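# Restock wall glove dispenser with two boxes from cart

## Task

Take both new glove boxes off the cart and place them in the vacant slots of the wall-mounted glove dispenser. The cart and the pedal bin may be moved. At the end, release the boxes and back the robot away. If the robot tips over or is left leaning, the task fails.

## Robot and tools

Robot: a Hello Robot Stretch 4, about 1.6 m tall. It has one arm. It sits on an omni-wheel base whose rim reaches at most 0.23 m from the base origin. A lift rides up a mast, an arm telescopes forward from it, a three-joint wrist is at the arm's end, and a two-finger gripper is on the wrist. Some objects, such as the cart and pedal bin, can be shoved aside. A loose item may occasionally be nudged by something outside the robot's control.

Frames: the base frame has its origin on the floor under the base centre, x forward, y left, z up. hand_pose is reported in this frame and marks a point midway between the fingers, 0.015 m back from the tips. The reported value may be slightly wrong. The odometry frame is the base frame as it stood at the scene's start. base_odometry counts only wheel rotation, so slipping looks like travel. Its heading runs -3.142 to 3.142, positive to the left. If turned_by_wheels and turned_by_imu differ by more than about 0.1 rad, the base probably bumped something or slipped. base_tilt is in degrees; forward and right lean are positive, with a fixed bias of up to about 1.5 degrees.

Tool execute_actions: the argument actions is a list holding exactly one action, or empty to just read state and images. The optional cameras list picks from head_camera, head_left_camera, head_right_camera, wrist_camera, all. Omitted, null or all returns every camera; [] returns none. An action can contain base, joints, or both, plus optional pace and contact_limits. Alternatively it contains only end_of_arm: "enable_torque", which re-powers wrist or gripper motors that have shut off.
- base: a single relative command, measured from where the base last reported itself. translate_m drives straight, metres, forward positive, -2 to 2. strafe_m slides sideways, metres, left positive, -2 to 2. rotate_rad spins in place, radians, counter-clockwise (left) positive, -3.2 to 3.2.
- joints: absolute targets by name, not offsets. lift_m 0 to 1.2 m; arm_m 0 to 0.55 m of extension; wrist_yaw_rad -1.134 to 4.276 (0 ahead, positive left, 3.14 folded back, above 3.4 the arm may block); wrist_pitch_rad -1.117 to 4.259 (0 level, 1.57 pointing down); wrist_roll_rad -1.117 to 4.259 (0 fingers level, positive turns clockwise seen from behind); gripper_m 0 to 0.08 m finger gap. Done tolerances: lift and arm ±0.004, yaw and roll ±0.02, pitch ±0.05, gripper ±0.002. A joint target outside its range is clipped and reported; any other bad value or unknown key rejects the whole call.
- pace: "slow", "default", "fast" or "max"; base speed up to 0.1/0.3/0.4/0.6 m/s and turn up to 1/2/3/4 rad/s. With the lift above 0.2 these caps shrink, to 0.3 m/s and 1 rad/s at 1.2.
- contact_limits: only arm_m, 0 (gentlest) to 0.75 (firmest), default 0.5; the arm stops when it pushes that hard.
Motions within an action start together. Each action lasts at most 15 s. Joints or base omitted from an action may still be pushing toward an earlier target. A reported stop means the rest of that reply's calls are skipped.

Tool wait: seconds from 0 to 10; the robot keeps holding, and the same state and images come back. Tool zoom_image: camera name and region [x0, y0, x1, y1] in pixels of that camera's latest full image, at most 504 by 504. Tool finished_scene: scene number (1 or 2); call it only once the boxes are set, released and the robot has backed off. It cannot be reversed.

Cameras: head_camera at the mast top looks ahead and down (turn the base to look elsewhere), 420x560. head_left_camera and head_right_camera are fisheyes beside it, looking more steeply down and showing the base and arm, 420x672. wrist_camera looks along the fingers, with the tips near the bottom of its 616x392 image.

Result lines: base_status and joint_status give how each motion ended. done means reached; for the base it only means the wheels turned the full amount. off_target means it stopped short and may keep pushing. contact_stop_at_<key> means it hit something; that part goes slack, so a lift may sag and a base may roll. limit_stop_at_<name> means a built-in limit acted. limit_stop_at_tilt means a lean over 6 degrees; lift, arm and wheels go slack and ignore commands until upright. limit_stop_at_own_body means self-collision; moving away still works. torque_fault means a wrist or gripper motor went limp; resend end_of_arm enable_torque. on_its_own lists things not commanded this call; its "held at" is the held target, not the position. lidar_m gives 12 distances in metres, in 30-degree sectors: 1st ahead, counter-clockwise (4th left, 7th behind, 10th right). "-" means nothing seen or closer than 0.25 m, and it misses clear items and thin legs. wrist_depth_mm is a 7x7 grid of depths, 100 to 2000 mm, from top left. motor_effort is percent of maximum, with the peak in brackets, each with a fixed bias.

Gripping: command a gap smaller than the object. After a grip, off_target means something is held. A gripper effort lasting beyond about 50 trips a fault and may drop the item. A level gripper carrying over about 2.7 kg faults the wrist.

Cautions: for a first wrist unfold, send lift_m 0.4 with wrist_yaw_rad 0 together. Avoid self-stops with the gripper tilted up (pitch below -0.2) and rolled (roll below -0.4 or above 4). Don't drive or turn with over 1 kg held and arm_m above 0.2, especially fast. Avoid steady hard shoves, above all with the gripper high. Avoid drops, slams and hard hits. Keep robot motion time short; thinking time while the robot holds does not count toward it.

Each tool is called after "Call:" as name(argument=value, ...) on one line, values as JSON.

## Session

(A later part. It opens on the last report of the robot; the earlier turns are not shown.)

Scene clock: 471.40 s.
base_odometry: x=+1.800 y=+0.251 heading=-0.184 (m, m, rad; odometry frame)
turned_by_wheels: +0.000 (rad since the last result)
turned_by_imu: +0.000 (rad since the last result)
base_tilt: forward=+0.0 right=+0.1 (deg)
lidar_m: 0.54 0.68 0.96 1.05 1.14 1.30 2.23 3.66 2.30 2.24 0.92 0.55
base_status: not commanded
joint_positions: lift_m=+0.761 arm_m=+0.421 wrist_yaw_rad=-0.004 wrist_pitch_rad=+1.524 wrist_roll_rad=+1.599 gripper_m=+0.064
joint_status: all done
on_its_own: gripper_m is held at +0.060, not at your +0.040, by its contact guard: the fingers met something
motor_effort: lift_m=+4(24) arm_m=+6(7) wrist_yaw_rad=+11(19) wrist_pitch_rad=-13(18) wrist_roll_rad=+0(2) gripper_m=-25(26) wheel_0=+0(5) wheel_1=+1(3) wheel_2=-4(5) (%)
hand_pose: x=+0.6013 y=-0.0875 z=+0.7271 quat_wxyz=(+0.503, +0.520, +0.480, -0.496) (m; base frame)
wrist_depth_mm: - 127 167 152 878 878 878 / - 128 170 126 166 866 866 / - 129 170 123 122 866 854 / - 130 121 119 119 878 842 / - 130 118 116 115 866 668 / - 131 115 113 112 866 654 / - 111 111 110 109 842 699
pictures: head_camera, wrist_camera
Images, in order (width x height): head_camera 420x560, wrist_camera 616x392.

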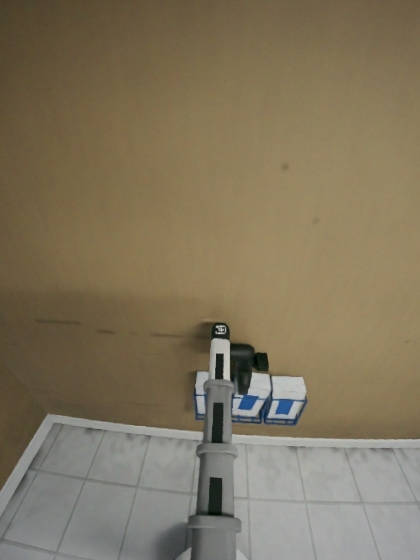

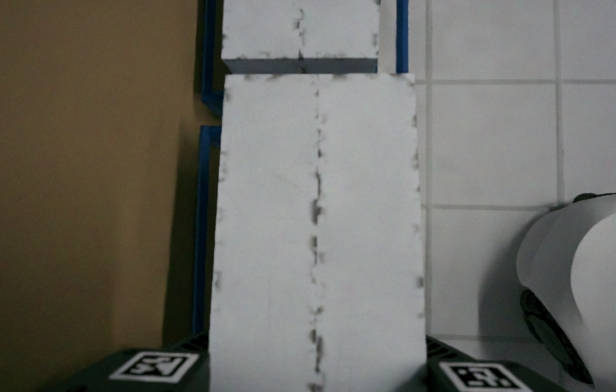

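Call:
execute_actions(actions=[{"joints":{"lift_m":0.785},"pace":"slow"}], cameras=[])

Call:
execute_actions(actions=[{"base":{"strafe_m":0.025},"pace":"slow"}], cameras=["wrist_camera","head_camera"])

Scene clock: 478.27 s.
base_odometry: x=+1.800 y=+0.251 heading=-0.184 (m, m, rad; odometry frame)
turned_by_wheels: +0.000 (rad since the last result)
turned_by_imu: +0.000 (rad since the last result)
base_tilt: forward=+0.0 right=+0.1 (deg)
lidar_m: 0.54 0.68 0.98 1.06 1.12 1.31 2.27 3.66 2.29 2.25 0.91 0.57
base_status: not commanded
joint_positions: lift_m=+0.785 arm_m=+0.421 wrist_yaw_rad=-0.001 wrist_pitch_rad=+1.520 wrist_roll_rad=+1.600 gripper_m=+0.064
joint_status: all done
on_its_own: gripper_m is held at +0.060, not at your +0.040, by its contact guard: the fingers met something
motor_effort: lift_m=+26(25) arm_m=+7(6) wrist_yaw_rad=+1(12) wrist_pitch_rad=-2(13) wrist_roll_rad=+0(2) gripper_m=-24(26) wheel_0=+0(0) wheel_1=+1(1) wheel_2=-3(4) (%)
hand_pose: x=+0.6025 y=-0.0874 z=+0.7504 quat_wxyz=(+0.505, +0.520, +0.480, -0.494) (m; base frame)
wrist_depth_mm: - 129 170 167 917 904 891 / - 129 173 127 169 904 891 / - 131 173 123 123 904 878 / - 132 122 120 120 878 854 / 105 132 119 116 116 891 661 / 103 132 115 113 113 878 647 / - 111 111 110 109 854 707
pictures: none
No camera images: the call's "cameras" was empty. Leave "cameras" out to get every camera's image.

Scene clock: 479.47 s.
base_odometry: x=+1.805 y=+0.275 heading=-0.185 (m, m, rad; odometry frame)
turned_by_wheels: -0.001 (rad since the last result)
turned_by_imu: -0.002 (rad since the last result)
base_tilt: forward=+0.1 right=+0.0 (deg)
lidar_m: 0.54 0.70 0.96 1.03 1.10 1.29 2.06 3.73 2.33 2.28 0.91 0.57
base_status: done
joint_positions: lift_m=+0.785 arm_m=+0.421 wrist_yaw_rad=-0.001 wrist_pitch_rad=+1.521 wrist_roll_rad=+1.600 gripper_m=+0.064
joint_status: not commanded
on_its_own: gripper_m is held at +0.060, not at your +0.040, by its contact guard: the fingers met something
motor_effort: lift_m=+23(25) arm_m=+6(6) wrist_yaw_rad=+2(1) wrist_pitch_rad=-3(3) wrist_roll_rad=+0(1) gripper_m=-24(24) wheel_0=-13(15) wheel_1=+3(7) wheel_2=-3(4) (%)
hand_pose: x=+0.6024 y=-0.0874 z=+0.7506 quat_wxyz=(+0.505, +0.520, +0.480, -0.494) (m; base frame)
wrist_depth_mm: - 131 188 171 917 904 891 / - 131 104 102 101 904 891 / 103 132 105 103 103 904 891 / 103 133 105 104 103 891 878 / 104 134 106 105 104 891 661 / 104 134 107 106 105 878 654 / - 110 107 107 106 854 699
pictures: head_camera, wrist_camera
Images, in order (width x height): head_camera 420x560, wrist_camera 616x392.

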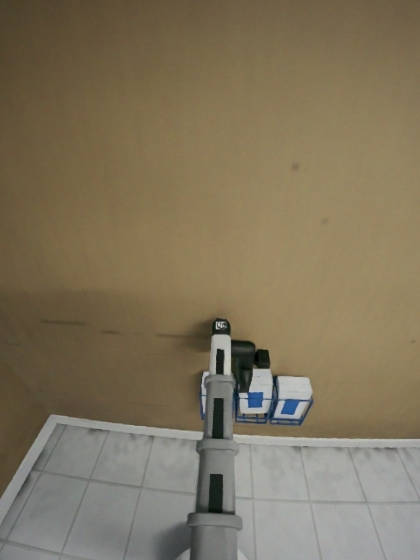

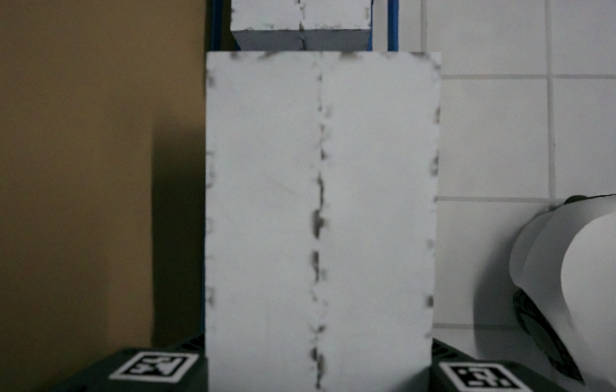

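Call:
execute_actions(actions=[{"base":{"strafe_m":-0.004},"joints":{"lift_m":0.758},"pace":"slow"}], cameras=["wrist_camera"])

Call:
execute_actions(actions=[{"joints":{"gripper_m":0.074},"pace":"slow"}], cameras=["wrist_camera","head_camera"])

Scene clock: 487.80 s.
base_odometry: x=+1.804 y=+0.272 heading=-0.186 (m, m, rad; odometry frame)
turned_by_wheels: -0.001 (rad since the last result)
turned_by_imu: -0.001 (rad since the last result)
base_tilt: forward=+0.0 right=+0.1 (deg)
lidar_m: 0.54 0.68 0.96 1.03 1.06 1.29 2.05 3.72 2.29 2.26 0.91 0.57
base_status: done
joint_positions: lift_m=+0.759 arm_m=+0.421 wrist_yaw_rad=-0.001 wrist_pitch_rad=+1.522 wrist_roll_rad=+1.600 gripper_m=+0.064
joint_status: all done
on_its_own: gripper_m is held at +0.060, not at your +0.040, by its contact guard: the fingers met something
motor_effort: lift_m=+13(23) arm_m=+6(6) wrist_yaw_rad=+2(2) wrist_pitch_rad=-7(7) wrist_roll_rad=-1(1) gripper_m=-24(26) wheel_0=-2(10) wheel_1=-6(7) wheel_2=-3(3) (%)
hand_pose: x=+0.6020 y=-0.0874 z=+0.7244 quat_wxyz=(+0.504, +0.520, +0.480, -0.495) (m; base frame)
wrist_depth_mm: - 129 183 163 904 891 878 / - 130 104 103 101 878 866 / - 131 104 103 102 854 842 / 103 132 105 104 103 866 866 / 103 132 106 105 104 854 668 / 103 132 107 106 105 854 647 / - 111 108 107 106 842 699
pictures: wrist_camera
Images, in order (width x height): wrist_camera 616x392.

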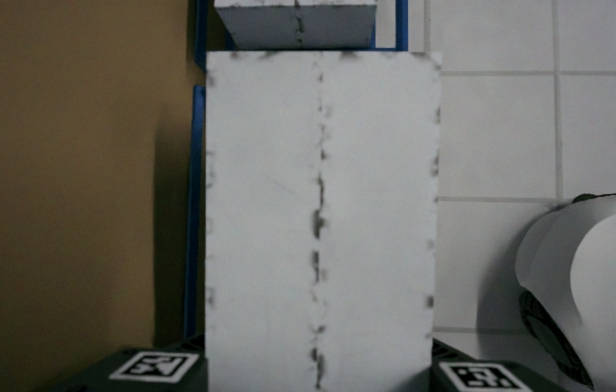

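Scene clock: 488.63 s.
base_odometry: x=+1.804 y=+0.272 heading=-0.186 (m, m, rad; odometry frame)
turned_by_wheels: +0.000 (rad since the last result)
turned_by_imu: +0.000 (rad since the last result)
base_tilt: forward=-0.1 right=+0.1 (deg)
lidar_m: 0.55 0.67 0.97 1.05 1.10 1.26 2.10 3.70 2.30 2.29 0.94 0.57
base_status: not commanded
joint_positions: lift_m=+0.758 arm_m=+0.421 wrist_yaw_rad=-0.001 wrist_pitch_rad=+1.521 wrist_roll_rad=+1.600 gripper_m=+0.074
joint_status: all done
motor_effort: lift_m=+18(18) arm_m=+6(6) wrist_yaw_rad=+1(3) wrist_pitch_rad=-2(7) wrist_roll_rad=-2(2) gripper_m=+2(22) wheel_0=-1(2) wheel_1=-4(6) wheel_2=-1(3) (%)
hand_pose: x=+0.6024 y=-0.0874 z=+0.7240 quat_wxyz=(+0.505, +0.520, +0.480, -0.495) (m; base frame)
wrist_depth_mm: - 129 171 160 904 878 842 / - 130 101 - - 866 854 / - 131 101 101 - 866 854 / - 132 103 101 101 866 831 / 103 132 104 102 102 854 661 / 103 133 105 104 103 854 647 / - 110 107 105 104 131 676
pictures: head_camera, wrist_camera
Images, in order (width x height): head_camera 420x560, wrist_camera 616x392.

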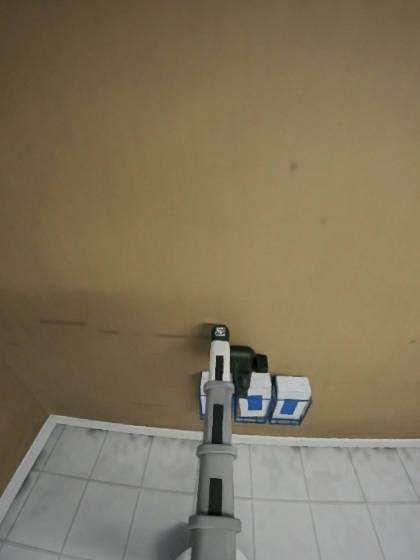

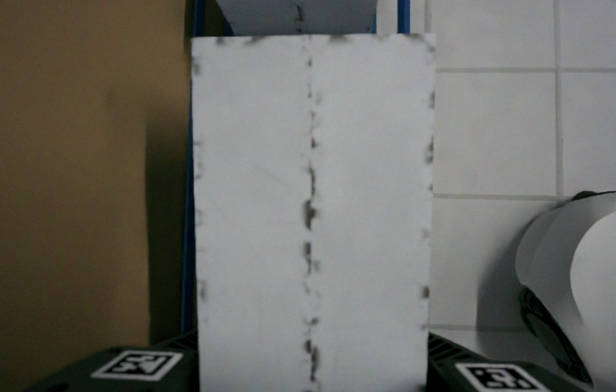

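Call:
execute_actions(actions=[{"joints":{"lift_m":0.79},"pace":"slow"}], cameras=["wrist_camera"])

Call:
execute_actions(actions=[{"joints":{"gripper_m":0.04}}], cameras=[])

Call:
execute_actions(actions=[{"joints":{"lift_m":0.80,"wrist_pitch_rad":1.45,"arm_m":0.405},"pace":"slow"}], cameras=["wrist_camera"])

Call:
execute_actions(actions=[{"joints":{"lift_m":0.772},"pace":"slow"}], cameras=["wrist_camera","head_camera"])

Call:
zoom_image(camera="head_camera", region=[170,330,330,440])

Scene clock: 501.07 s.
base_odometry: x=+1.804 y=+0.272 heading=-0.186 (m, m, rad; odometry frame)
turned_by_wheels: +0.000 (rad since the last result)
turned_by_imu: +0.000 (rad since the last result)
base_tilt: forward=+0.0 right=+0.0 (deg)
lidar_m: 0.53 0.67 0.95 1.03 1.12 1.29 2.09 3.72 2.30 2.25 0.93 0.58
base_status: not commanded
joint_positions: lift_m=+0.790 arm_m=+0.421 wrist_yaw_rad=-0.001 wrist_pitch_rad=+1.521 wrist_roll_rad=+1.600 gripper_m=+0.074
joint_status: all done
motor_effort: lift_m=+23(23) arm_m=+6(6) wrist_yaw_rad=+1(1) wrist_pitch_rad=-2(3) wrist_roll_rad=-1(2) gripper_m=+1(3) wheel_0=-1(1) wheel_1=-4(4) wheel_2=-1(2) (%)
hand_pose: x=+0.6024 y=-0.0874 z=+0.7556 quat_wxyz=(+0.505, +0.520, +0.480, -0.495) (m; base frame)
wrist_depth_mm: - 129 186 175 931 931 891 / - 130 189 130 206 904 891 / - 131 174 131 130 878 878 / - 132 175 133 131 878 878 / 103 132 176 135 134 891 661 / 103 133 157 136 135 878 661 / - 110 139 138 137 132 683
pictures: wrist_camera
Images, in order (width x height): wrist_camera 616x392.

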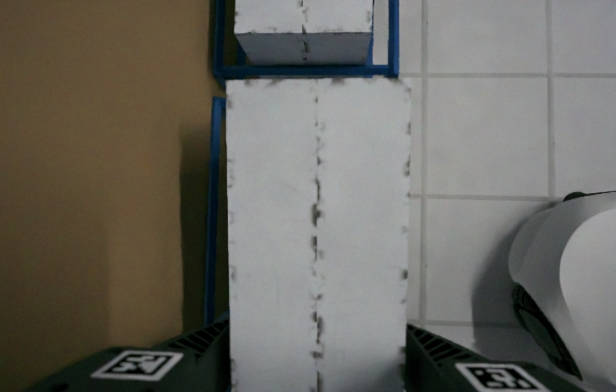

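Scene clock: 501.93 s.
base_odometry: x=+1.804 y=+0.272 heading=-0.186 (m, m, rad; odometry frame)
turned_by_wheels: +0.000 (rad since the last result)
turned_by_imu: +0.000 (rad since the last result)
base_tilt: forward=+0.0 right=+0.1 (deg)
lidar_m: 0.53 0.69 0.98 1.05 1.10 1.32 2.10 3.71 2.32 2.28 0.92 0.57
base_status: not commanded
joint_positions: lift_m=+0.790 arm_m=+0.421 wrist_yaw_rad=-0.001 wrist_pitch_rad=+1.521 wrist_roll_rad=+1.600 gripper_m=+0.062
joint_status: gripper_m off_target (ended at +0.062, target +0.040)
on_its_own: gripper_m is held at +0.057, not at your +0.040, by its contact guard: the fingers met something
motor_effort: lift_m=+23(23) arm_m=+6(6) wrist_yaw_rad=+2(1) wrist_pitch_rad=-2(2) wrist_roll_rad=-1(2) gripper_m=-33(34) wheel_0=-1(1) wheel_1=-4(4) wheel_2=-1(1) (%)
hand_pose: x=+0.6024 y=-0.0874 z=+0.7556 quat_wxyz=(+0.505, +0.520, +0.480, -0.495) (m; base frame)
wrist_depth_mm: - 129 187 175 931 904 891 / - 129 188 130 206 891 878 / - 131 175 131 130 891 891 / 105 132 175 133 131 904 878 / 103 132 177 135 134 878 661 / 103 133 177 136 136 866 661 / - 112 135 138 136 866 715
pictures: none
No camera images: the call's "cameras" was empty. Leave "cameras" out to get every camera's image.

Scene clock: 503.03 s.
base_odometry: x=+1.804 y=+0.272 heading=-0.186 (m, m, rad; odometry frame)
turned_by_wheels: +0.000 (rad since the last result)
turned_by_imu: +0.000 (rad since the last result)
base_tilt: forward=+0.0 right=+0.0 (deg)
lidar_m: 0.53 0.68 0.99 1.04 1.09 1.30 2.12 3.73 2.33 2.23 0.92 0.58
base_status: not commanded
joint_positions: lift_m=+0.800 arm_m=+0.406 wrist_yaw_rad=-0.001 wrist_pitch_rad=+1.451 wrist_roll_rad=+1.600 gripper_m=+0.062
joint_status: all done
on_its_own: gripper_m is held at +0.057, not at your +0.040, by its contact guard: the fingers met something
motor_effort: lift_m=+25(29) arm_m=-7(7) wrist_yaw_rad=+1(22) wrist_pitch_rad=-2(57) wrist_roll_rad=-1(1) gripper_m=-34(33) wheel_0=+1(1) wheel_1=-2(4) wheel_2=-4(4) (%)
hand_pose: x=+0.6025 y=-0.0874 z=+0.7667 quat_wxyz=(+0.521, +0.537, +0.462, -0.476) (m; base frame)
wrist_depth_mm: 105 134 190 186 377 904 866 / 105 135 185 134 212 904 854 / 106 135 173 135 133 891 854 / 106 136 174 136 135 878 842 / 107 136 175 136 135 854 715 / 106 137 175 138 137 866 691 / 106 112 135 138 137 854 831
pictures: wrist_camera
Images, in order (width x height): wrist_camera 616x392.

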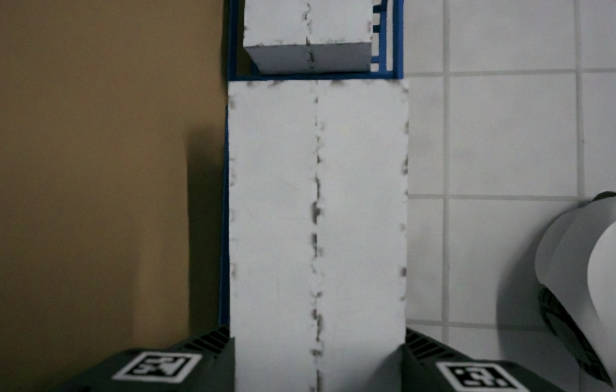

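Scene clock: 504.07 s.
base_odometry: x=+1.804 y=+0.272 heading=-0.185 (m, m, rad; odometry frame)
turned_by_wheels: +0.001 (rad since the last result)
turned_by_imu: +0.001 (rad since the last result)
base_tilt: forward=+0.0 right=-0.1 (deg)
lidar_m: 0.54 0.69 0.95 1.04 1.13 1.29 2.11 3.72 2.31 2.28 0.91 0.55
base_status: not commanded
joint_positions: lift_m=+0.773 arm_m=+0.406 wrist_yaw_rad=-0.001 wrist_pitch_rad=+1.451 wrist_roll_rad=+1.600 gripper_m=+0.062
joint_status: all done
on_its_own: gripper_m is held at +0.057, not at your +0.040, by its contact guard: the fingers met something
motor_effort: lift_m=+5(23) arm_m=-5(7) wrist_yaw_rad=+3(1) wrist_pitch_rad=-3(3) wrist_roll_rad=-2(2) gripper_m=-32(34) wheel_0=+3(3) wheel_1=-2(2) wheel_2=+0(4) (%)
hand_pose: x=+0.6023 y=-0.0874 z=+0.7403 quat_wxyz=(+0.521, +0.537, +0.462, -0.476) (m; base frame)
wrist_depth_mm: 104 129 189 175 878 878 842 / 104 130 178 124 196 866 854 / 105 130 167 125 124 878 831 / 105 131 167 128 127 842 820 / 106 132 168 131 129 854 759 / 106 132 168 134 133 831 723 / - 112 135 136 134 809 798
pictures: head_camera, wrist_camera
Images, in order (width x height): head_camera 420x560, wrist_camera 616x392.

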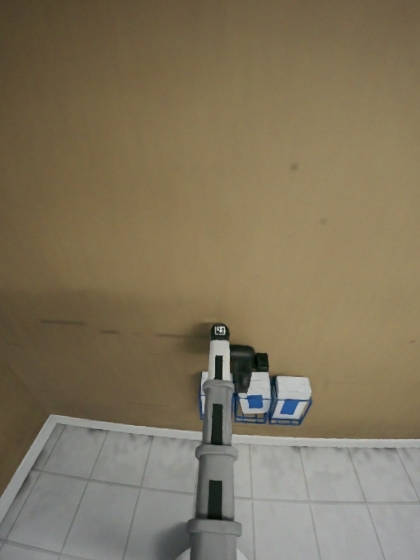

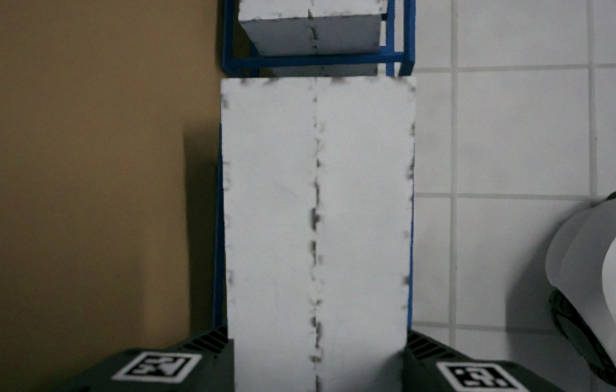

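Region (170, 330, 330, 440) of head_camera's 420x560 image, scaled by 3.150, with more detail than that image has; it fills the top 346 rows of this view, and the rest is white.

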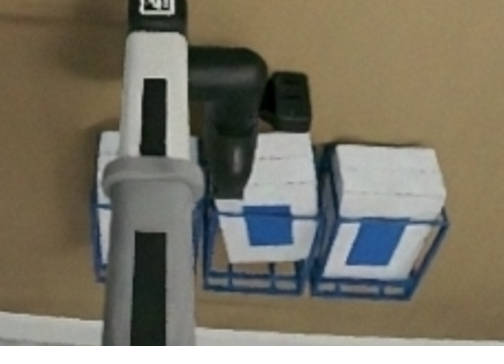

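Call:
execute_actions(actions=[{"joints":{"lift_m":0.80},"pace":"slow"}], cameras=[])

Call:
execute_actions(actions=[{"base":{"strafe_m":-0.024},"pace":"slow"}], cameras=[])

Call:
execute_actions(actions=[{"base":{"strafe_m":0.013},"pace":"slow"}], cameras=["wrist_camera","head_camera"])

Call:
zoom_image(camera="head_camera", region=[170,330,330,440])

Scene clock: 511.73 s.
base_odometry: x=+1.804 y=+0.272 heading=-0.185 (m, m, rad; odometry frame)
turned_by_wheels: +0.000 (rad since the last result)
turned_by_imu: +0.000 (rad since the last result)
base_tilt: forward=+0.0 right=+0.0 (deg)
lidar_m: 0.54 0.68 0.94 1.03 1.11 1.31 2.15 3.72 2.31 2.27 0.90 0.57
base_status: not commanded
joint_positions: lift_m=+0.800 arm_m=+0.406 wrist_yaw_rad=+0.000 wrist_pitch_rad=+1.451 wrist_roll_rad=+1.600 gripper_m=+0.062
joint_status: all done
on_its_own: gripper_m is held at +0.057, not at your +0.040, by its contact guard: the fingers met something
motor_effort: lift_m=+25(26) arm_m=-5(5) wrist_yaw_rad=+0(2) wrist_pitch_rad=-3(5) wrist_roll_rad=+0(0) gripper_m=-33(34) wheel_0=+2(3) wheel_1=-2(1) wheel_2=+0(0) (%)
hand_pose: x=+0.6024 y=-0.0874 z=+0.7667 quat_wxyz=(+0.521, +0.537, +0.462, -0.476) (m; base frame)
wrist_depth_mm: 105 133 190 185 377 891 866 / 105 134 185 132 212 878 854 / 105 135 174 133 132 878 866 / 106 136 174 134 133 891 854 / 106 136 175 135 134 891 715 / 107 137 176 137 136 854 699 / 107 112 135 138 136 866 820
pictures: none
No camera images: the call's "cameras" was empty. Leave "cameras" out to get every camera's image.

Scene clock: 512.93 s.
base_odometry: x=+1.800 y=+0.249 heading=-0.183 (m, m, rad; odometry frame)
turned_by_wheels: +0.002 (rad since the last result)
turned_by_imu: +0.003 (rad since the last result)
base_tilt: forward=+0.1 right=+0.0 (deg)
lidar_m: 0.54 0.69 0.97 1.05 1.13 1.31 2.26 3.67 2.28 2.26 0.90 0.57
base_status: done
joint_positions: lift_m=+0.800 arm_m=+0.406 wrist_yaw_rad=+0.000 wrist_pitch_rad=+1.453 wrist_roll_rad=+1.601 gripper_m=+0.062
joint_status: not commanded
on_its_own: gripper_m is held at +0.057, not at your +0.040, by its contact guard: the fingers met something
motor_effort: lift_m=+21(25) arm_m=-6(5) wrist_yaw_rad=-2(2) wrist_pitch_rad=-9(9) wrist_roll_rad=-4(3) gripper_m=-33(34) wheel_0=+20(20) wheel_1=+1(10) wheel_2=+8(8) (%)
hand_pose: x=+0.6019 y=-0.0874 z=+0.7670 quat_wxyz=(+0.521, +0.536, +0.463, -0.477) (m; base frame)
wrist_depth_mm: 104 129 191 183 415 891 866 / 105 131 194 184 213 904 866 / 105 132 181 139 137 878 854 / 106 132 183 139 138 878 854 / 106 133 184 138 137 878 715 / 105 134 172 138 137 878 715 / 105 112 135 138 135 866 842
pictures: none
No camera images: the call's "cameras" was empty. Leave "cameras" out to get every camera's image.

Scene clock: 513.90 s.
base_odometry: x=+1.802 y=+0.261 heading=-0.182 (m, m, rad; odometry frame)
turned_by_wheels: +0.000 (rad since the last result)
turned_by_imu: +0.000 (rad since the last result)
base_tilt: forward=+0.0 right=+0.0 (deg)
lidar_m: 0.55 0.69 0.93 1.06 1.11 1.32 2.45 3.69 2.27 2.26 0.90 0.56
base_status: done
joint_positions: lift_m=+0.800 arm_m=+0.406 wrist_yaw_rad=+0.000 wrist_pitch_rad=+1.451 wrist_roll_rad=+1.600 gripper_m=+0.062
joint_status: not commanded
on_its_own: gripper_m is held at +0.057, not at your +0.040, by its contact guard: the fingers met something
motor_effort: lift_m=+21(21) arm_m=-5(5) wrist_yaw_rad=-1(2) wrist_pitch_rad=-3(9) wrist_roll_rad=-3(2) gripper_m=-32(33) wheel_0=-4(18) wheel_1=+6(10) wheel_2=+4(12) (%)
hand_pose: x=+0.6024 y=-0.0874 z=+0.7670 quat_wxyz=(+0.521, +0.537, +0.462, -0.476) (m; base frame)
wrist_depth_mm: 106 132 195 185 379 891 878 / 106 132 196 187 202 904 878 / 105 133 185 138 138 891 866 / 105 134 185 139 137 891 854 / 105 135 174 138 137 866 715 / 106 135 174 138 137 866 699 / 106 111 135 138 137 854 820
pictures: head_camera, wrist_camera
Images, in order (width x height): head_camera 420x560, wrist_camera 616x392.

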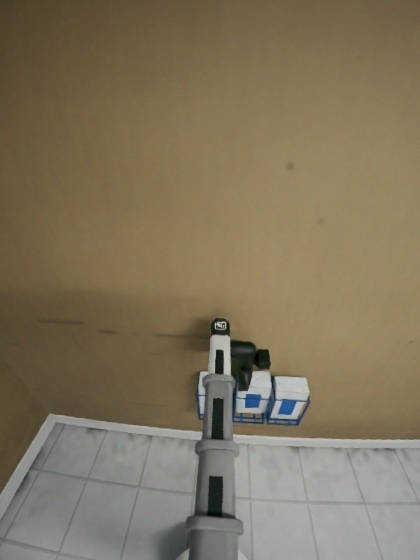

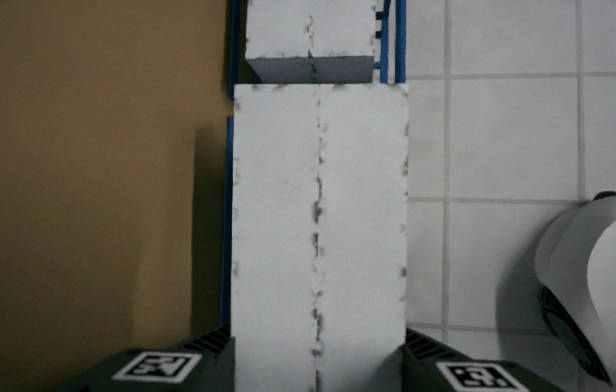

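Region (170, 330, 330, 440) of head_camera's 420x560 image, scaled by 3.150, with more detail than that image has; it fills the top 346 rows of this view, and the rest is white.

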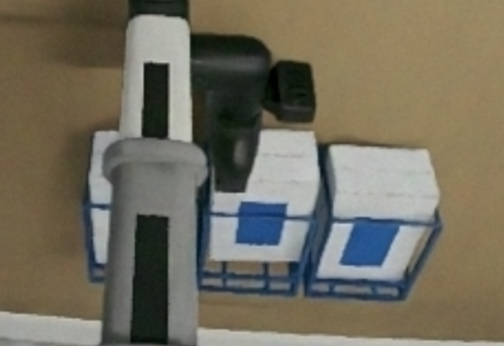

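Level now. Lower.

Call:
execute_actions(actions=[{"joints":{"lift_m":0.765},"pace":"slow"}], cameras=["wrist_camera","head_camera"])

Scene clock: 520.53 s.
base_odometry: x=+1.802 y=+0.261 heading=-0.181 (m, m, rad; odometry frame)
turned_by_wheels: +0.001 (rad since the last result)
turned_by_imu: +0.001 (rad since the last result)
base_tilt: forward=+0.0 right=+0.0 (deg)
lidar_m: 0.54 0.67 0.96 1.05 1.12 1.31 2.22 3.72 2.28 2.26 0.92 0.58
base_status: not commanded
joint_positions: lift_m=+0.766 arm_m=+0.406 wrist_yaw_rad=+0.001 wrist_pitch_rad=+1.448 wrist_roll_rad=+1.600 gripper_m=+0.062
joint_status: all done
on_its_own: gripper_m is held at +0.057, not at your +0.040, by its contact guard: the fingers met something
motor_effort: lift_m=+3(21) arm_m=-6(6) wrist_yaw_rad=-2(2) wrist_pitch_rad=+4(4) wrist_roll_rad=-3(2) gripper_m=-36(35) wheel_0=+10(10) wheel_1=+6(6) wheel_2=+6(6) (%)
hand_pose: x=+0.6029 y=-0.0874 z=+0.7335 quat_wxyz=(+0.522, +0.537, +0.462, -0.475) (m; base frame)
wrist_depth_mm: - 125 183 162 187 891 842 / - 126 184 196 191 866 809 / - 127 162 119 117 842 831 / 103 128 163 121 119 854 809 / 103 129 165 123 121 842 759 / 104 129 165 124 123 831 732 / - 111 128 127 124 842 809
pictures: head_camera, wrist_camera
Images, in order (width x height): head_camera 420x560, wrist_camera 616x392.

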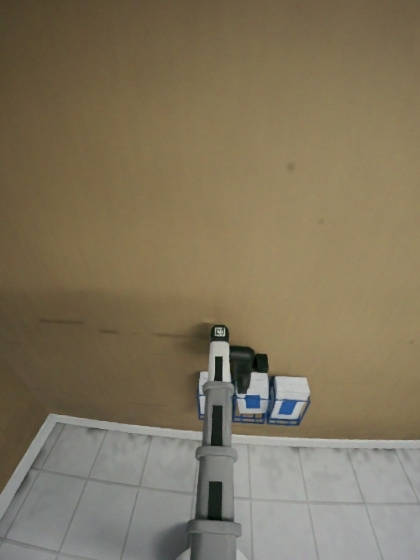

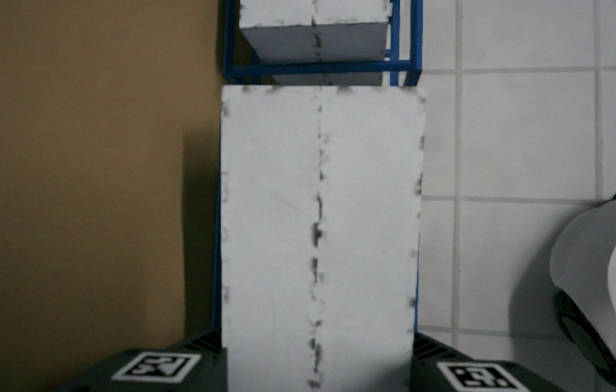

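Call:
execute_actions(actions=[{"joints":{"lift_m":0.79},"pace":"slow"}], cameras=[])

Call:
execute_actions(actions=[{"joints":{"wrist_pitch_rad":1.505,"arm_m":0.418},"base":{"strafe_m":-0.02},"pace":"slow"}], cameras=[])

Call:
execute_actions(actions=[{"base":{"strafe_m":0.018},"pace":"slow"}], cameras=["wrist_camera"])

Call:
execute_actions(actions=[{"joints":{"lift_m":0.758},"pace":"slow"}], cameras=["wrist_camera","head_camera"])

Call:
zoom_image(camera="head_camera", region=[170,330,330,440])

Scene clock: 535.17 s.
base_odometry: x=+1.802 y=+0.261 heading=-0.182 (m, m, rad; odometry frame)
turned_by_wheels: -0.001 (rad since the last result)
turned_by_imu: -0.001 (rad since the last result)
base_tilt: forward=+0.1 right=+0.1 (deg)
lidar_m: 0.53 0.67 0.98 1.04 1.11 1.30 2.47 3.69 2.31 2.28 0.93 0.57
base_status: not commanded
joint_positions: lift_m=+0.790 arm_m=+0.406 wrist_yaw_rad=+0.001 wrist_pitch_rad=+1.451 wrist_roll_rad=+1.600 gripper_m=+0.062
joint_status: all done
on_its_own: gripper_m is held at +0.057, not at your +0.040, by its contact guard: the fingers met something
motor_effort: lift_m=+25(26) arm_m=-6(6) wrist_yaw_rad=-2(5) wrist_pitch_rad=-2(10) wrist_roll_rad=-2(0) gripper_m=-35(37) wheel_0=+2(10) wheel_1=+5(6) wheel_2=+3(7) (%)
hand_pose: x=+0.6024 y=-0.0874 z=+0.7567 quat_wxyz=(+0.522, +0.537, +0.462, -0.476) (m; base frame)
wrist_depth_mm: 106 132 181 175 917 891 866 / 106 133 196 190 204 891 854 / 105 134 171 122 121 854 854 / 105 135 172 123 122 866 854 / 105 135 174 125 123 866 707 / 106 135 174 126 125 854 699 / 106 112 129 128 126 842 820
pictures: none
No camera images: the call's "cameras" was empty. Leave "cameras" out to get every camera's image.

Scene clock: 536.30 s.
base_odometry: x=+1.799 y=+0.242 heading=-0.179 (m, m, rad; odometry frame)
turned_by_wheels: +0.003 (rad since the last result)
turned_by_imu: +0.003 (rad since the last result)
base_tilt: forward=+0.0 right=-0.1 (deg)
lidar_m: 0.54 0.70 0.98 1.08 1.11 1.30 2.39 3.64 2.25 2.25 0.93 0.57
base_status: done
joint_positions: lift_m=+0.790 arm_m=+0.417 wrist_yaw_rad=-0.002 wrist_pitch_rad=+1.510 wrist_roll_rad=+1.602 gripper_m=+0.062
joint_status: all done
on_its_own: gripper_m is held at +0.057, not at your +0.040, by its contact guard: the fingers met something
motor_effort: lift_m=+21(25) arm_m=+8(7) wrist_yaw_rad=+6(13) wrist_pitch_rad=-15(34) wrist_roll_rad=-7(6) gripper_m=-36(35) wheel_0=+23(26) wheel_1=+3(6) wheel_2=+8(10) (%)
hand_pose: x=+0.6002 y=-0.0874 z=+0.7559 quat_wxyz=(+0.506, +0.523, +0.476, -0.493) (m; base frame)
wrist_depth_mm: - 129 182 172 917 904 878 / - 130 186 171 202 904 866 / 103 131 173 128 126 891 878 / 104 133 175 128 126 904 820 / 105 133 177 128 127 878 654 / 105 135 178 128 126 891 676 / - 112 130 129 126 866 798
pictures: none
No camera images: the call's "cameras" was empty. Leave "cameras" out to get every camera's image.

Scene clock: 537.40 s.
base_odometry: x=+1.802 y=+0.260 heading=-0.179 (m, m, rad; odometry frame)
turned_by_wheels: +0.000 (rad since the last result)
turned_by_imu: +0.000 (rad since the last result)
base_tilt: forward=+0.1 right=+0.1 (deg)
lidar_m: 0.53 0.70 0.99 1.05 1.10 1.31 2.25 3.65 2.29 2.26 0.90 0.58
base_status: done
joint_positions: lift_m=+0.790 arm_m=+0.417 wrist_yaw_rad=-0.001 wrist_pitch_rad=+1.506 wrist_roll_rad=+1.600 gripper_m=+0.062
joint_status: not commanded
on_its_own: gripper_m is held at +0.057, not at your +0.040, by its contact guard: the fingers met something
motor_effort: lift_m=+21(21) arm_m=+6(8) wrist_yaw_rad=+1(7) wrist_pitch_rad=-4(15) wrist_roll_rad=-2(7) gripper_m=-37(35) wheel_0=-4(22) wheel_1=+6(13) wheel_2=+2(9) (%)
hand_pose: x=+0.6015 y=-0.0874 z=+0.7559 quat_wxyz=(+0.508, +0.524, +0.476, -0.491) (m; base frame)
wrist_depth_mm: - 130 184 174 917 891 878 / 103 131 193 190 206 904 878 / 104 132 174 126 125 891 878 / 105 133 176 126 125 904 866 / 105 134 177 127 126 878 661 / 105 135 178 128 127 878 661 / - 111 130 129 126 854 732
pictures: wrist_camera
Images, in order (width x height): wrist_camera 616x392.

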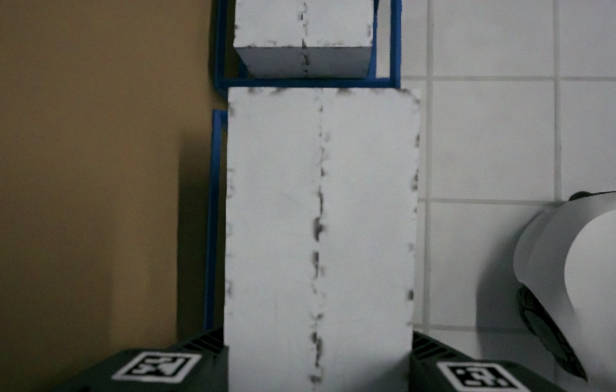

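Scene clock: 538.50 s.
base_odometry: x=+1.802 y=+0.260 heading=-0.179 (m, m, rad; odometry frame)
turned_by_wheels: +0.001 (rad since the last result)
turned_by_imu: +0.001 (rad since the last result)
base_tilt: forward=+0.1 right=+0.0 (deg)
lidar_m: 0.55 0.68 0.97 1.05 1.12 1.32 2.27 3.67 2.30 2.25 0.93 0.57
base_status: not commanded
joint_positions: lift_m=+0.760 arm_m=+0.417 wrist_yaw_rad=-0.001 wrist_pitch_rad=+1.508 wrist_roll_rad=+1.600 gripper_m=+0.062
joint_status: all done
on_its_own: gripper_m is held at +0.057, not at your +0.040, by its contact guard: the fingers met something
motor_effort: lift_m=+2(21) arm_m=+7(7) wrist_yaw_rad=+3(1) wrist_pitch_rad=-8(9) wrist_roll_rad=-2(4) gripper_m=-37(38) wheel_0=+3(4) wheel_1=+6(6) wheel_2=+2(2) (%)
hand_pose: x=+0.6011 y=-0.0874 z=+0.7255 quat_wxyz=(+0.508, +0.523, +0.477, -0.491) (m; base frame)
wrist_depth_mm: - 125 175 158 347 878 878 / - 126 178 188 185 866 854 / - 127 114 111 109 866 866 / - 128 116 113 111 866 854 / - 129 118 115 113 842 683 / - 130 119 116 114 842 661 / - 110 119 118 116 842 759
pictures: head_camera, wrist_camera
Images, in order (width x height): head_camera 420x560, wrist_camera 616x392.

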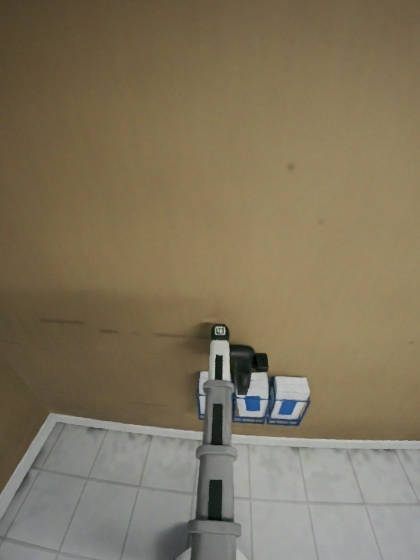

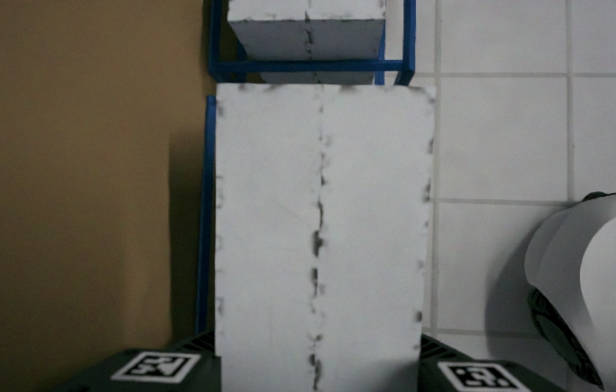

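Region (170, 330, 330, 440) of head_camera's 420x560 image, scaled by 3.150, with more detail than that image has; it fills the top 346 rows of this view, and the rest is white.

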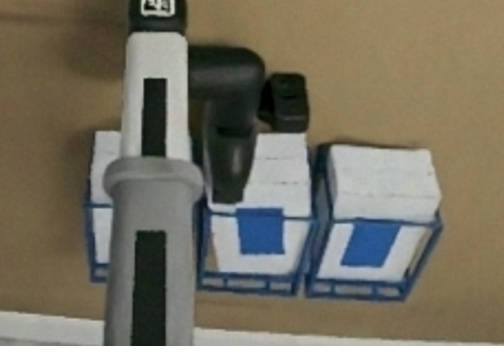

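Call:
execute_actions(actions=[{"joints":{"lift_m":0.778},"pace":"slow"}], cameras=[])

Call:
execute_actions(actions=[{"joints":{"wrist_pitch_rad":1.465,"arm_m":0.409},"base":{"strafe_m":-0.026},"pace":"slow"}], cameras=[])

Call:
execute_actions(actions=[{"base":{"strafe_m":0.012},"pace":"slow"}], cameras=["wrist_camera"])

Call:
execute_actions(actions=[{"joints":{"lift_m":0.755},"pace":"slow"}], cameras=["wrist_camera","head_camera"])

Call:
zoom_image(camera="head_camera", region=[170,330,330,440])

Scene clock: 547.57 s.
base_odometry: x=+1.802 y=+0.260 heading=-0.179 (m, m, rad; odometry frame)
turned_by_wheels: +0.000 (rad since the last result)
turned_by_imu: -0.001 (rad since the last result)
base_tilt: forward=+0.0 right=+0.0 (deg)
lidar_m: 0.53 0.68 0.97 1.04 1.15 1.30 2.28 3.67 2.29 2.27 0.90 0.58
base_status: not commanded
joint_positions: lift_m=+0.778 arm_m=+0.417 wrist_yaw_rad=+0.001 wrist_pitch_rad=+1.505 wrist_roll_rad=+1.600 gripper_m=+0.062
joint_status: all done
on_its_own: gripper_m is held at +0.057, not at your +0.040, by its contact guard: the fingers met something
motor_effort: lift_m=+25(24) arm_m=+6(7) wrist_yaw_rad=-1(2) wrist_pitch_rad=+0(8) wrist_roll_rad=+0(3) gripper_m=-38(37) wheel_0=+1(3) wheel_1=+5(6) wheel_2=+2(2) (%)
hand_pose: x=+0.6019 y=-0.0874 z=+0.7436 quat_wxyz=(+0.509, +0.523, +0.476, -0.490) (m; base frame)
wrist_depth_mm: - 129 180 161 917 891 866 / - 130 185 191 192 878 878 / 103 131 115 113 111 891 854 / 104 132 117 114 113 891 866 / 104 133 118 116 114 866 661 / 105 134 120 118 116 854 654 / - 112 120 119 117 842 732
pictures: none
No camera images: the call's "cameras" was empty. Leave "cameras" out to get every camera's image.

Scene clock: 548.80 s.
base_odometry: x=+1.797 y=+0.235 heading=-0.175 (m, m, rad; odometry frame)
turned_by_wheels: +0.003 (rad since the last result)
turned_by_imu: +0.005 (rad since the last result)
base_tilt: forward=-0.1 right=-0.1 (deg)
lidar_m: 0.54 0.68 1.01 1.08 1.11 1.33 2.49 3.60 2.25 2.23 0.91 0.56
base_status: done
joint_positions: lift_m=+0.778 arm_m=+0.410 wrist_yaw_rad=+0.001 wrist_pitch_rad=+1.468 wrist_roll_rad=+1.601 gripper_m=+0.062
joint_status: all done
on_its_own: gripper_m is held at +0.057, not at your +0.040, by its contact guard: the fingers met something
motor_effort: lift_m=+20(25) arm_m=-6(7) wrist_yaw_rad=-4(7) wrist_pitch_rad=-9(23) wrist_roll_rad=-4(5) gripper_m=-38(38) wheel_0=+28(29) wheel_1=+3(8) wheel_2=+12(10) (%)
hand_pose: x=+0.6029 y=-0.0874 z=+0.7447 quat_wxyz=(+0.517, +0.533, +0.467, -0.480) (m; base frame)
wrist_depth_mm: - 122 169 160 191 866 854 / - 124 173 166 176 878 854 / - 125 161 116 114 866 842 / - 127 119 117 116 842 820 / - 128 120 118 116 854 683 / - 129 121 119 117 866 691 / - 111 121 120 118 842 820
pictures: none
No camera images: the call's "cameras" was empty. Leave "cameras" out to get every camera's image.

Scene clock: 549.73 s.
base_odometry: x=+1.799 y=+0.246 heading=-0.174 (m, m, rad; odometry frame)
turned_by_wheels: +0.001 (rad since the last result)
turned_by_imu: +0.001 (rad since the last result)
base_tilt: forward=+0.1 right=+0.0 (deg)
lidar_m: 0.53 0.68 0.96 1.08 1.14 1.30 2.43 3.61 2.27 2.26 0.93 0.57
base_status: done
joint_positions: lift_m=+0.778 arm_m=+0.410 wrist_yaw_rad=+0.001 wrist_pitch_rad=+1.465 wrist_roll_rad=+1.600 gripper_m=+0.062
joint_status: not commanded
on_its_own: gripper_m is held at +0.057, not at your +0.040, by its contact guard: the fingers met something
motor_effort: lift_m=+20(20) arm_m=-5(6) wrist_yaw_rad=-2(5) wrist_pitch_rad=-2(9) wrist_roll_rad=+0(5) gripper_m=-38(37) wheel_0=+0(26) wheel_1=+7(11) wheel_2=+7(11) (%)
hand_pose: x=+0.6034 y=-0.0874 z=+0.7447 quat_wxyz=(+0.518, +0.533, +0.466, -0.480) (m; base frame)
wrist_depth_mm: - 125 172 161 192 904 866 / - 126 175 174 190 866 842 / - 127 118 116 114 866 854 / - 128 119 117 116 866 842 / 103 129 119 118 116 854 691 / 103 131 121 119 117 854 691 / - 112 121 120 118 831 809
pictures: wrist_camera
Images, in order (width x height): wrist_camera 616x392.

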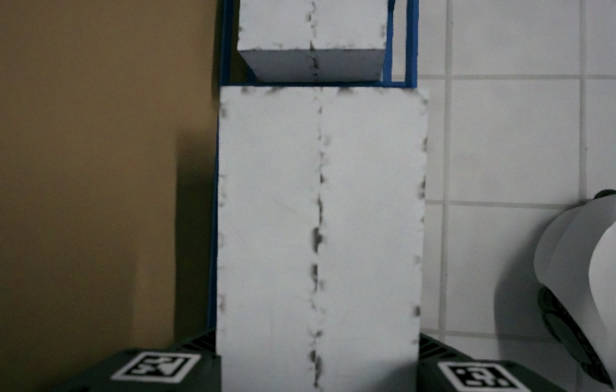

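Scene clock: 550.70 s.
base_odometry: x=+1.799 y=+0.247 heading=-0.173 (m, m, rad; odometry frame)
turned_by_wheels: +0.001 (rad since the last result)
turned_by_imu: +0.001 (rad since the last result)
base_tilt: forward=+0.1 right=+0.0 (deg)
lidar_m: 0.54 0.69 0.98 1.07 1.16 1.29 2.45 3.62 2.29 2.24 0.91 0.55
base_status: not commanded
joint_positions: lift_m=+0.756 arm_m=+0.410 wrist_yaw_rad=-0.001 wrist_pitch_rad=+1.467 wrist_roll_rad=+1.601 gripper_m=+0.063
joint_status: all done
on_its_own: gripper_m is held at +0.057, not at your +0.040, by its contact guard: the fingers met something
motor_effort: lift_m=+3(20) arm_m=-5(6) wrist_yaw_rad=+1(3) wrist_pitch_rad=-7(11) wrist_roll_rad=-5(5) gripper_m=-38(38) wheel_0=+11(11) wheel_1=+8(8) wheel_2=+6(6) (%)
hand_pose: x=+0.6028 y=-0.0874 z=+0.7231 quat_wxyz=(+0.517, +0.533, +0.466, -0.481) (m; base frame)
wrist_depth_mm: - 121 167 149 176 866 842 / - 122 168 180 176 866 831 / - 124 110 107 105 866 820 / - 125 111 109 107 842 820 / - 126 113 110 109 831 723 / - 127 114 112 110 831 699 / - 110 115 113 111 809 809
pictures: head_camera, wrist_camera
Images, in order (width x height): head_camera 420x560, wrist_camera 616x392.

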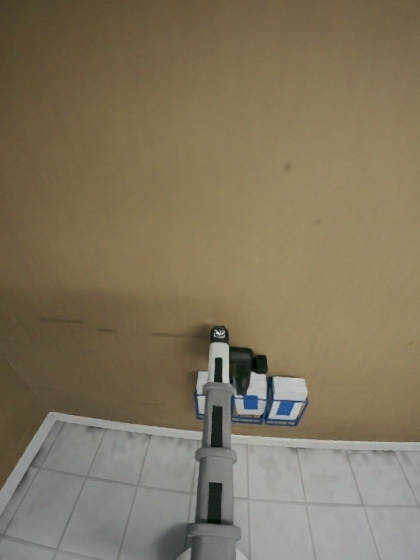

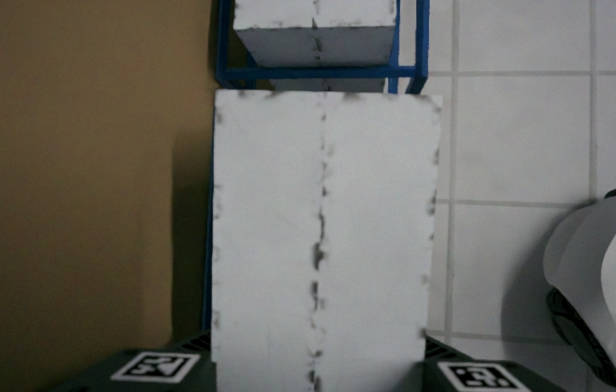

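Region (170, 330, 330, 440) of head_camera's 420x560 image, scaled by 3.150, with more detail than that image has; it fills the top 346 rows of this view, and the rest is white.

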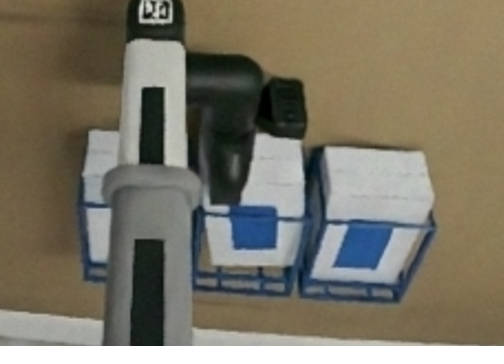

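Call:
execute_actions(actions=[{"joints":{"gripper_m":0.075}}], cameras=[])

Call:
execute_actions(actions=[{"joints":{"lift_m":0.795,"wrist_roll_rad":1.64,"wrist_pitch_rad":1.48,"arm_m":0.412},"pace":"slow"}], cameras=["wrist_camera"])

Call:
execute_actions(actions=[{"joints":{"gripper_m":0.0595}}], cameras=[])

Call:
execute_actions(actions=[{"joints":{"lift_m":0.812},"pace":"slow"}], cameras=[])

Call:
execute_actions(actions=[{"base":{"strafe_m":-0.025},"pace":"slow"}], cameras=["wrist_camera"])

Scene clock: 563.93 s.
base_odometry: x=+1.799 y=+0.246 heading=-0.175 (m, m, rad; odometry frame)
turned_by_wheels: -0.001 (rad since the last result)
turned_by_imu: -0.002 (rad since the last result)
base_tilt: forward=+0.0 right=+0.0 (deg)
lidar_m: 0.54 0.68 0.98 1.06 1.13 1.31 2.39 3.65 2.28 2.23 0.89 0.56
base_status: not commanded
joint_positions: lift_m=+0.755 arm_m=+0.410 wrist_yaw_rad=+0.000 wrist_pitch_rad=+1.464 wrist_roll_rad=+1.600 gripper_m=+0.075
joint_status: all done
motor_effort: lift_m=+18(18) arm_m=-5(5) wrist_yaw_rad=+0(2) wrist_pitch_rad=+1(7) wrist_roll_rad=-1(4) gripper_m=+1(42) wheel_0=+1(11) wheel_1=+5(7) wheel_2=+2(6) (%)
hand_pose: x=+0.6035 y=-0.0874 z=+0.7219 quat_wxyz=(+0.518, +0.534, +0.466, -0.480) (m; base frame)
wrist_depth_mm: - 125 160 141 169 866 842 / - 126 181 178 172 854 831 / - 127 - - - 854 820 / - 128 - - - 854 831 / 103 129 101 - - 842 707 / 103 130 101 - - 820 676 / - 110 102 101 - 132 788
pictures: none
No camera images: the call's "cameras" was empty. Leave "cameras" out to get every camera's image.

Scene clock: 565.10 s.
base_odometry: x=+1.799 y=+0.246 heading=-0.175 (m, m, rad; odometry frame)
turned_by_wheels: +0.000 (rad since the last result)
turned_by_imu: +0.000 (rad since the last result)
base_tilt: forward=+0.0 right=+0.0 (deg)
lidar_m: 0.56 0.68 1.00 1.05 1.13 1.30 2.45 3.63 2.25 2.25 0.94 0.57
base_status: not commanded
joint_positions: lift_m=+0.795 arm_m=+0.411 wrist_yaw_rad=+0.001 wrist_pitch_rad=+1.480 wrist_roll_rad=+1.640 gripper_m=+0.075
joint_status: all done
motor_effort: lift_m=+23(24) arm_m=+7(6) wrist_yaw_rad=-1(5) wrist_pitch_rad=+0(18) wrist_roll_rad=+0(3) gripper_m=+2(3) wheel_0=+1(1) wheel_1=+5(5) wheel_2=+2(2) (%)
hand_pose: x=+0.6011 y=-0.0874 z=+0.7612 quat_wxyz=(+0.504, +0.540, +0.460, -0.493) (m; base frame)
wrist_depth_mm: 105 136 192 180 931 891 878 / 105 136 197 196 904 891 878 / 105 136 191 135 264 878 854 / 105 136 138 136 135 866 866 / 105 136 177 138 137 866 683 / 105 135 157 140 139 866 691 / - 110 141 142 140 132 842
pictures: wrist_camera
Images, in order (width x height): wrist_camera 616x392.

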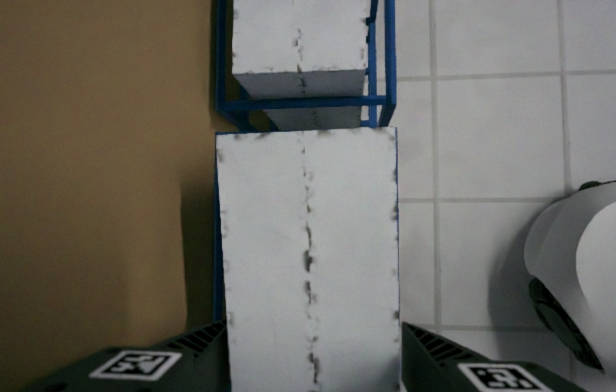

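Scene clock: 566.00 s.
base_odometry: x=+1.799 y=+0.246 heading=-0.175 (m, m, rad; odometry frame)
turned_by_wheels: +0.000 (rad since the last result)
turned_by_imu: +0.000 (rad since the last result)
base_tilt: forward=+0.0 right=+0.1 (deg)
lidar_m: 0.54 0.71 0.95 1.07 1.14 1.30 2.44 3.63 2.27 2.26 0.90 0.55
base_status: not commanded
joint_positions: lift_m=+0.795 arm_m=+0.411 wrist_yaw_rad=+0.001 wrist_pitch_rad=+1.480 wrist_roll_rad=+1.640 gripper_m=+0.063
joint_status: gripper_m off_target (ended at +0.063, target +0.059)
motor_effort: lift_m=+23(23) arm_m=+6(7) wrist_yaw_rad=-3(2) wrist_pitch_rad=+0(0) wrist_roll_rad=-1(1) gripper_m=-22(25) wheel_0=+1(1) wheel_1=+5(5) wheel_2=+2(2) (%)
hand_pose: x=+0.6011 y=-0.0874 z=+0.7612 quat_wxyz=(+0.504, +0.540, +0.460, -0.493) (m; base frame)
wrist_depth_mm: 105 136 193 179 917 904 878 / 105 136 196 196 904 891 878 / 105 136 192 135 263 878 878 / 105 136 177 136 135 891 842 / 105 136 177 138 137 891 676 / 105 135 176 139 139 878 691 / - 112 136 141 140 866 842
pictures: none
No camera images: the call's "cameras" was empty. Leave "cameras" out to get every camera's image.

Scene clock: 566.87 s.
base_odometry: x=+1.799 y=+0.246 heading=-0.175 (m, m, rad; odometry frame)
turned_by_wheels: +0.000 (rad since the last result)
turned_by_imu: +0.000 (rad since the last result)
base_tilt: forward=-0.1 right=+0.2 (deg)
lidar_m: 0.54 0.65 0.98 1.06 1.14 1.30 2.41 3.65 2.26 2.24 0.93 0.55
base_status: not commanded
joint_positions: lift_m=+0.812 arm_m=+0.411 wrist_yaw_rad=+0.000 wrist_pitch_rad=+1.480 wrist_roll_rad=+1.640 gripper_m=+0.063
joint_status: all done
motor_effort: lift_m=+25(26) arm_m=+7(7) wrist_yaw_rad=+0(4) wrist_pitch_rad=-2(2) wrist_roll_rad=-2(0) gripper_m=-23(25) wheel_0=+1(1) wheel_1=+5(5) wheel_2=+2(2) (%)
hand_pose: x=+0.6010 y=-0.0874 z=+0.7780 quat_wxyz=(+0.504, +0.540, +0.460, -0.493) (m; base frame)
wrist_depth_mm: 106 137 200 195 931 931 904 / 106 137 211 196 946 904 891 / 106 138 195 137 387 904 878 / 106 137 178 138 138 891 854 / 106 137 178 139 139 891 691 / 105 136 177 140 140 891 691 / 105 112 136 142 140 878 866
pictures: none
No camera images: the call's "cameras" was empty. Leave "cameras" out to get every camera's image.

Scene clock: 568.07 s.
base_odometry: x=+1.795 y=+0.222 heading=-0.174 (m, m, rad; odometry frame)
turned_by_wheels: +0.000 (rad since the last result)
turned_by_imu: +0.000 (rad since the last result)
base_tilt: forward=-0.1 right=+0.0 (deg)
lidar_m: 0.53 0.67 0.93 1.07 1.20 1.33 2.59 3.59 2.25 2.20 0.90 0.57
base_status: done
joint_positions: lift_m=+0.812 arm_m=+0.411 wrist_yaw_rad=+0.000 wrist_pitch_rad=+1.481 wrist_roll_rad=+1.640 gripper_m=+0.063
joint_status: not commanded
motor_effort: lift_m=+24(25) arm_m=+7(6) wrist_yaw_rad=-1(1) wrist_pitch_rad=-2(2) wrist_roll_rad=-1(1) gripper_m=-23(24) wheel_0=+7(7) wheel_1=-4(10) wheel_2=+0(1) (%)
hand_pose: x=+0.6010 y=-0.0874 z=+0.7781 quat_wxyz=(+0.504, +0.540, +0.460, -0.493) (m; base frame)
wrist_depth_mm: 107 135 200 195 917 904 904 / 107 136 198 195 917 904 878 / 107 135 207 161 931 904 866 / 107 135 191 156 917 904 831 / 107 135 190 151 152 891 683 / 107 135 176 147 147 891 683 / - 112 137 143 141 866 866
pictures: wrist_camera
Images, in order (width x height): wrist_camera 616x392.

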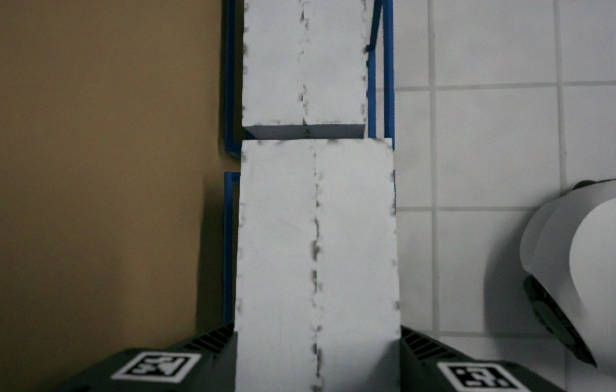

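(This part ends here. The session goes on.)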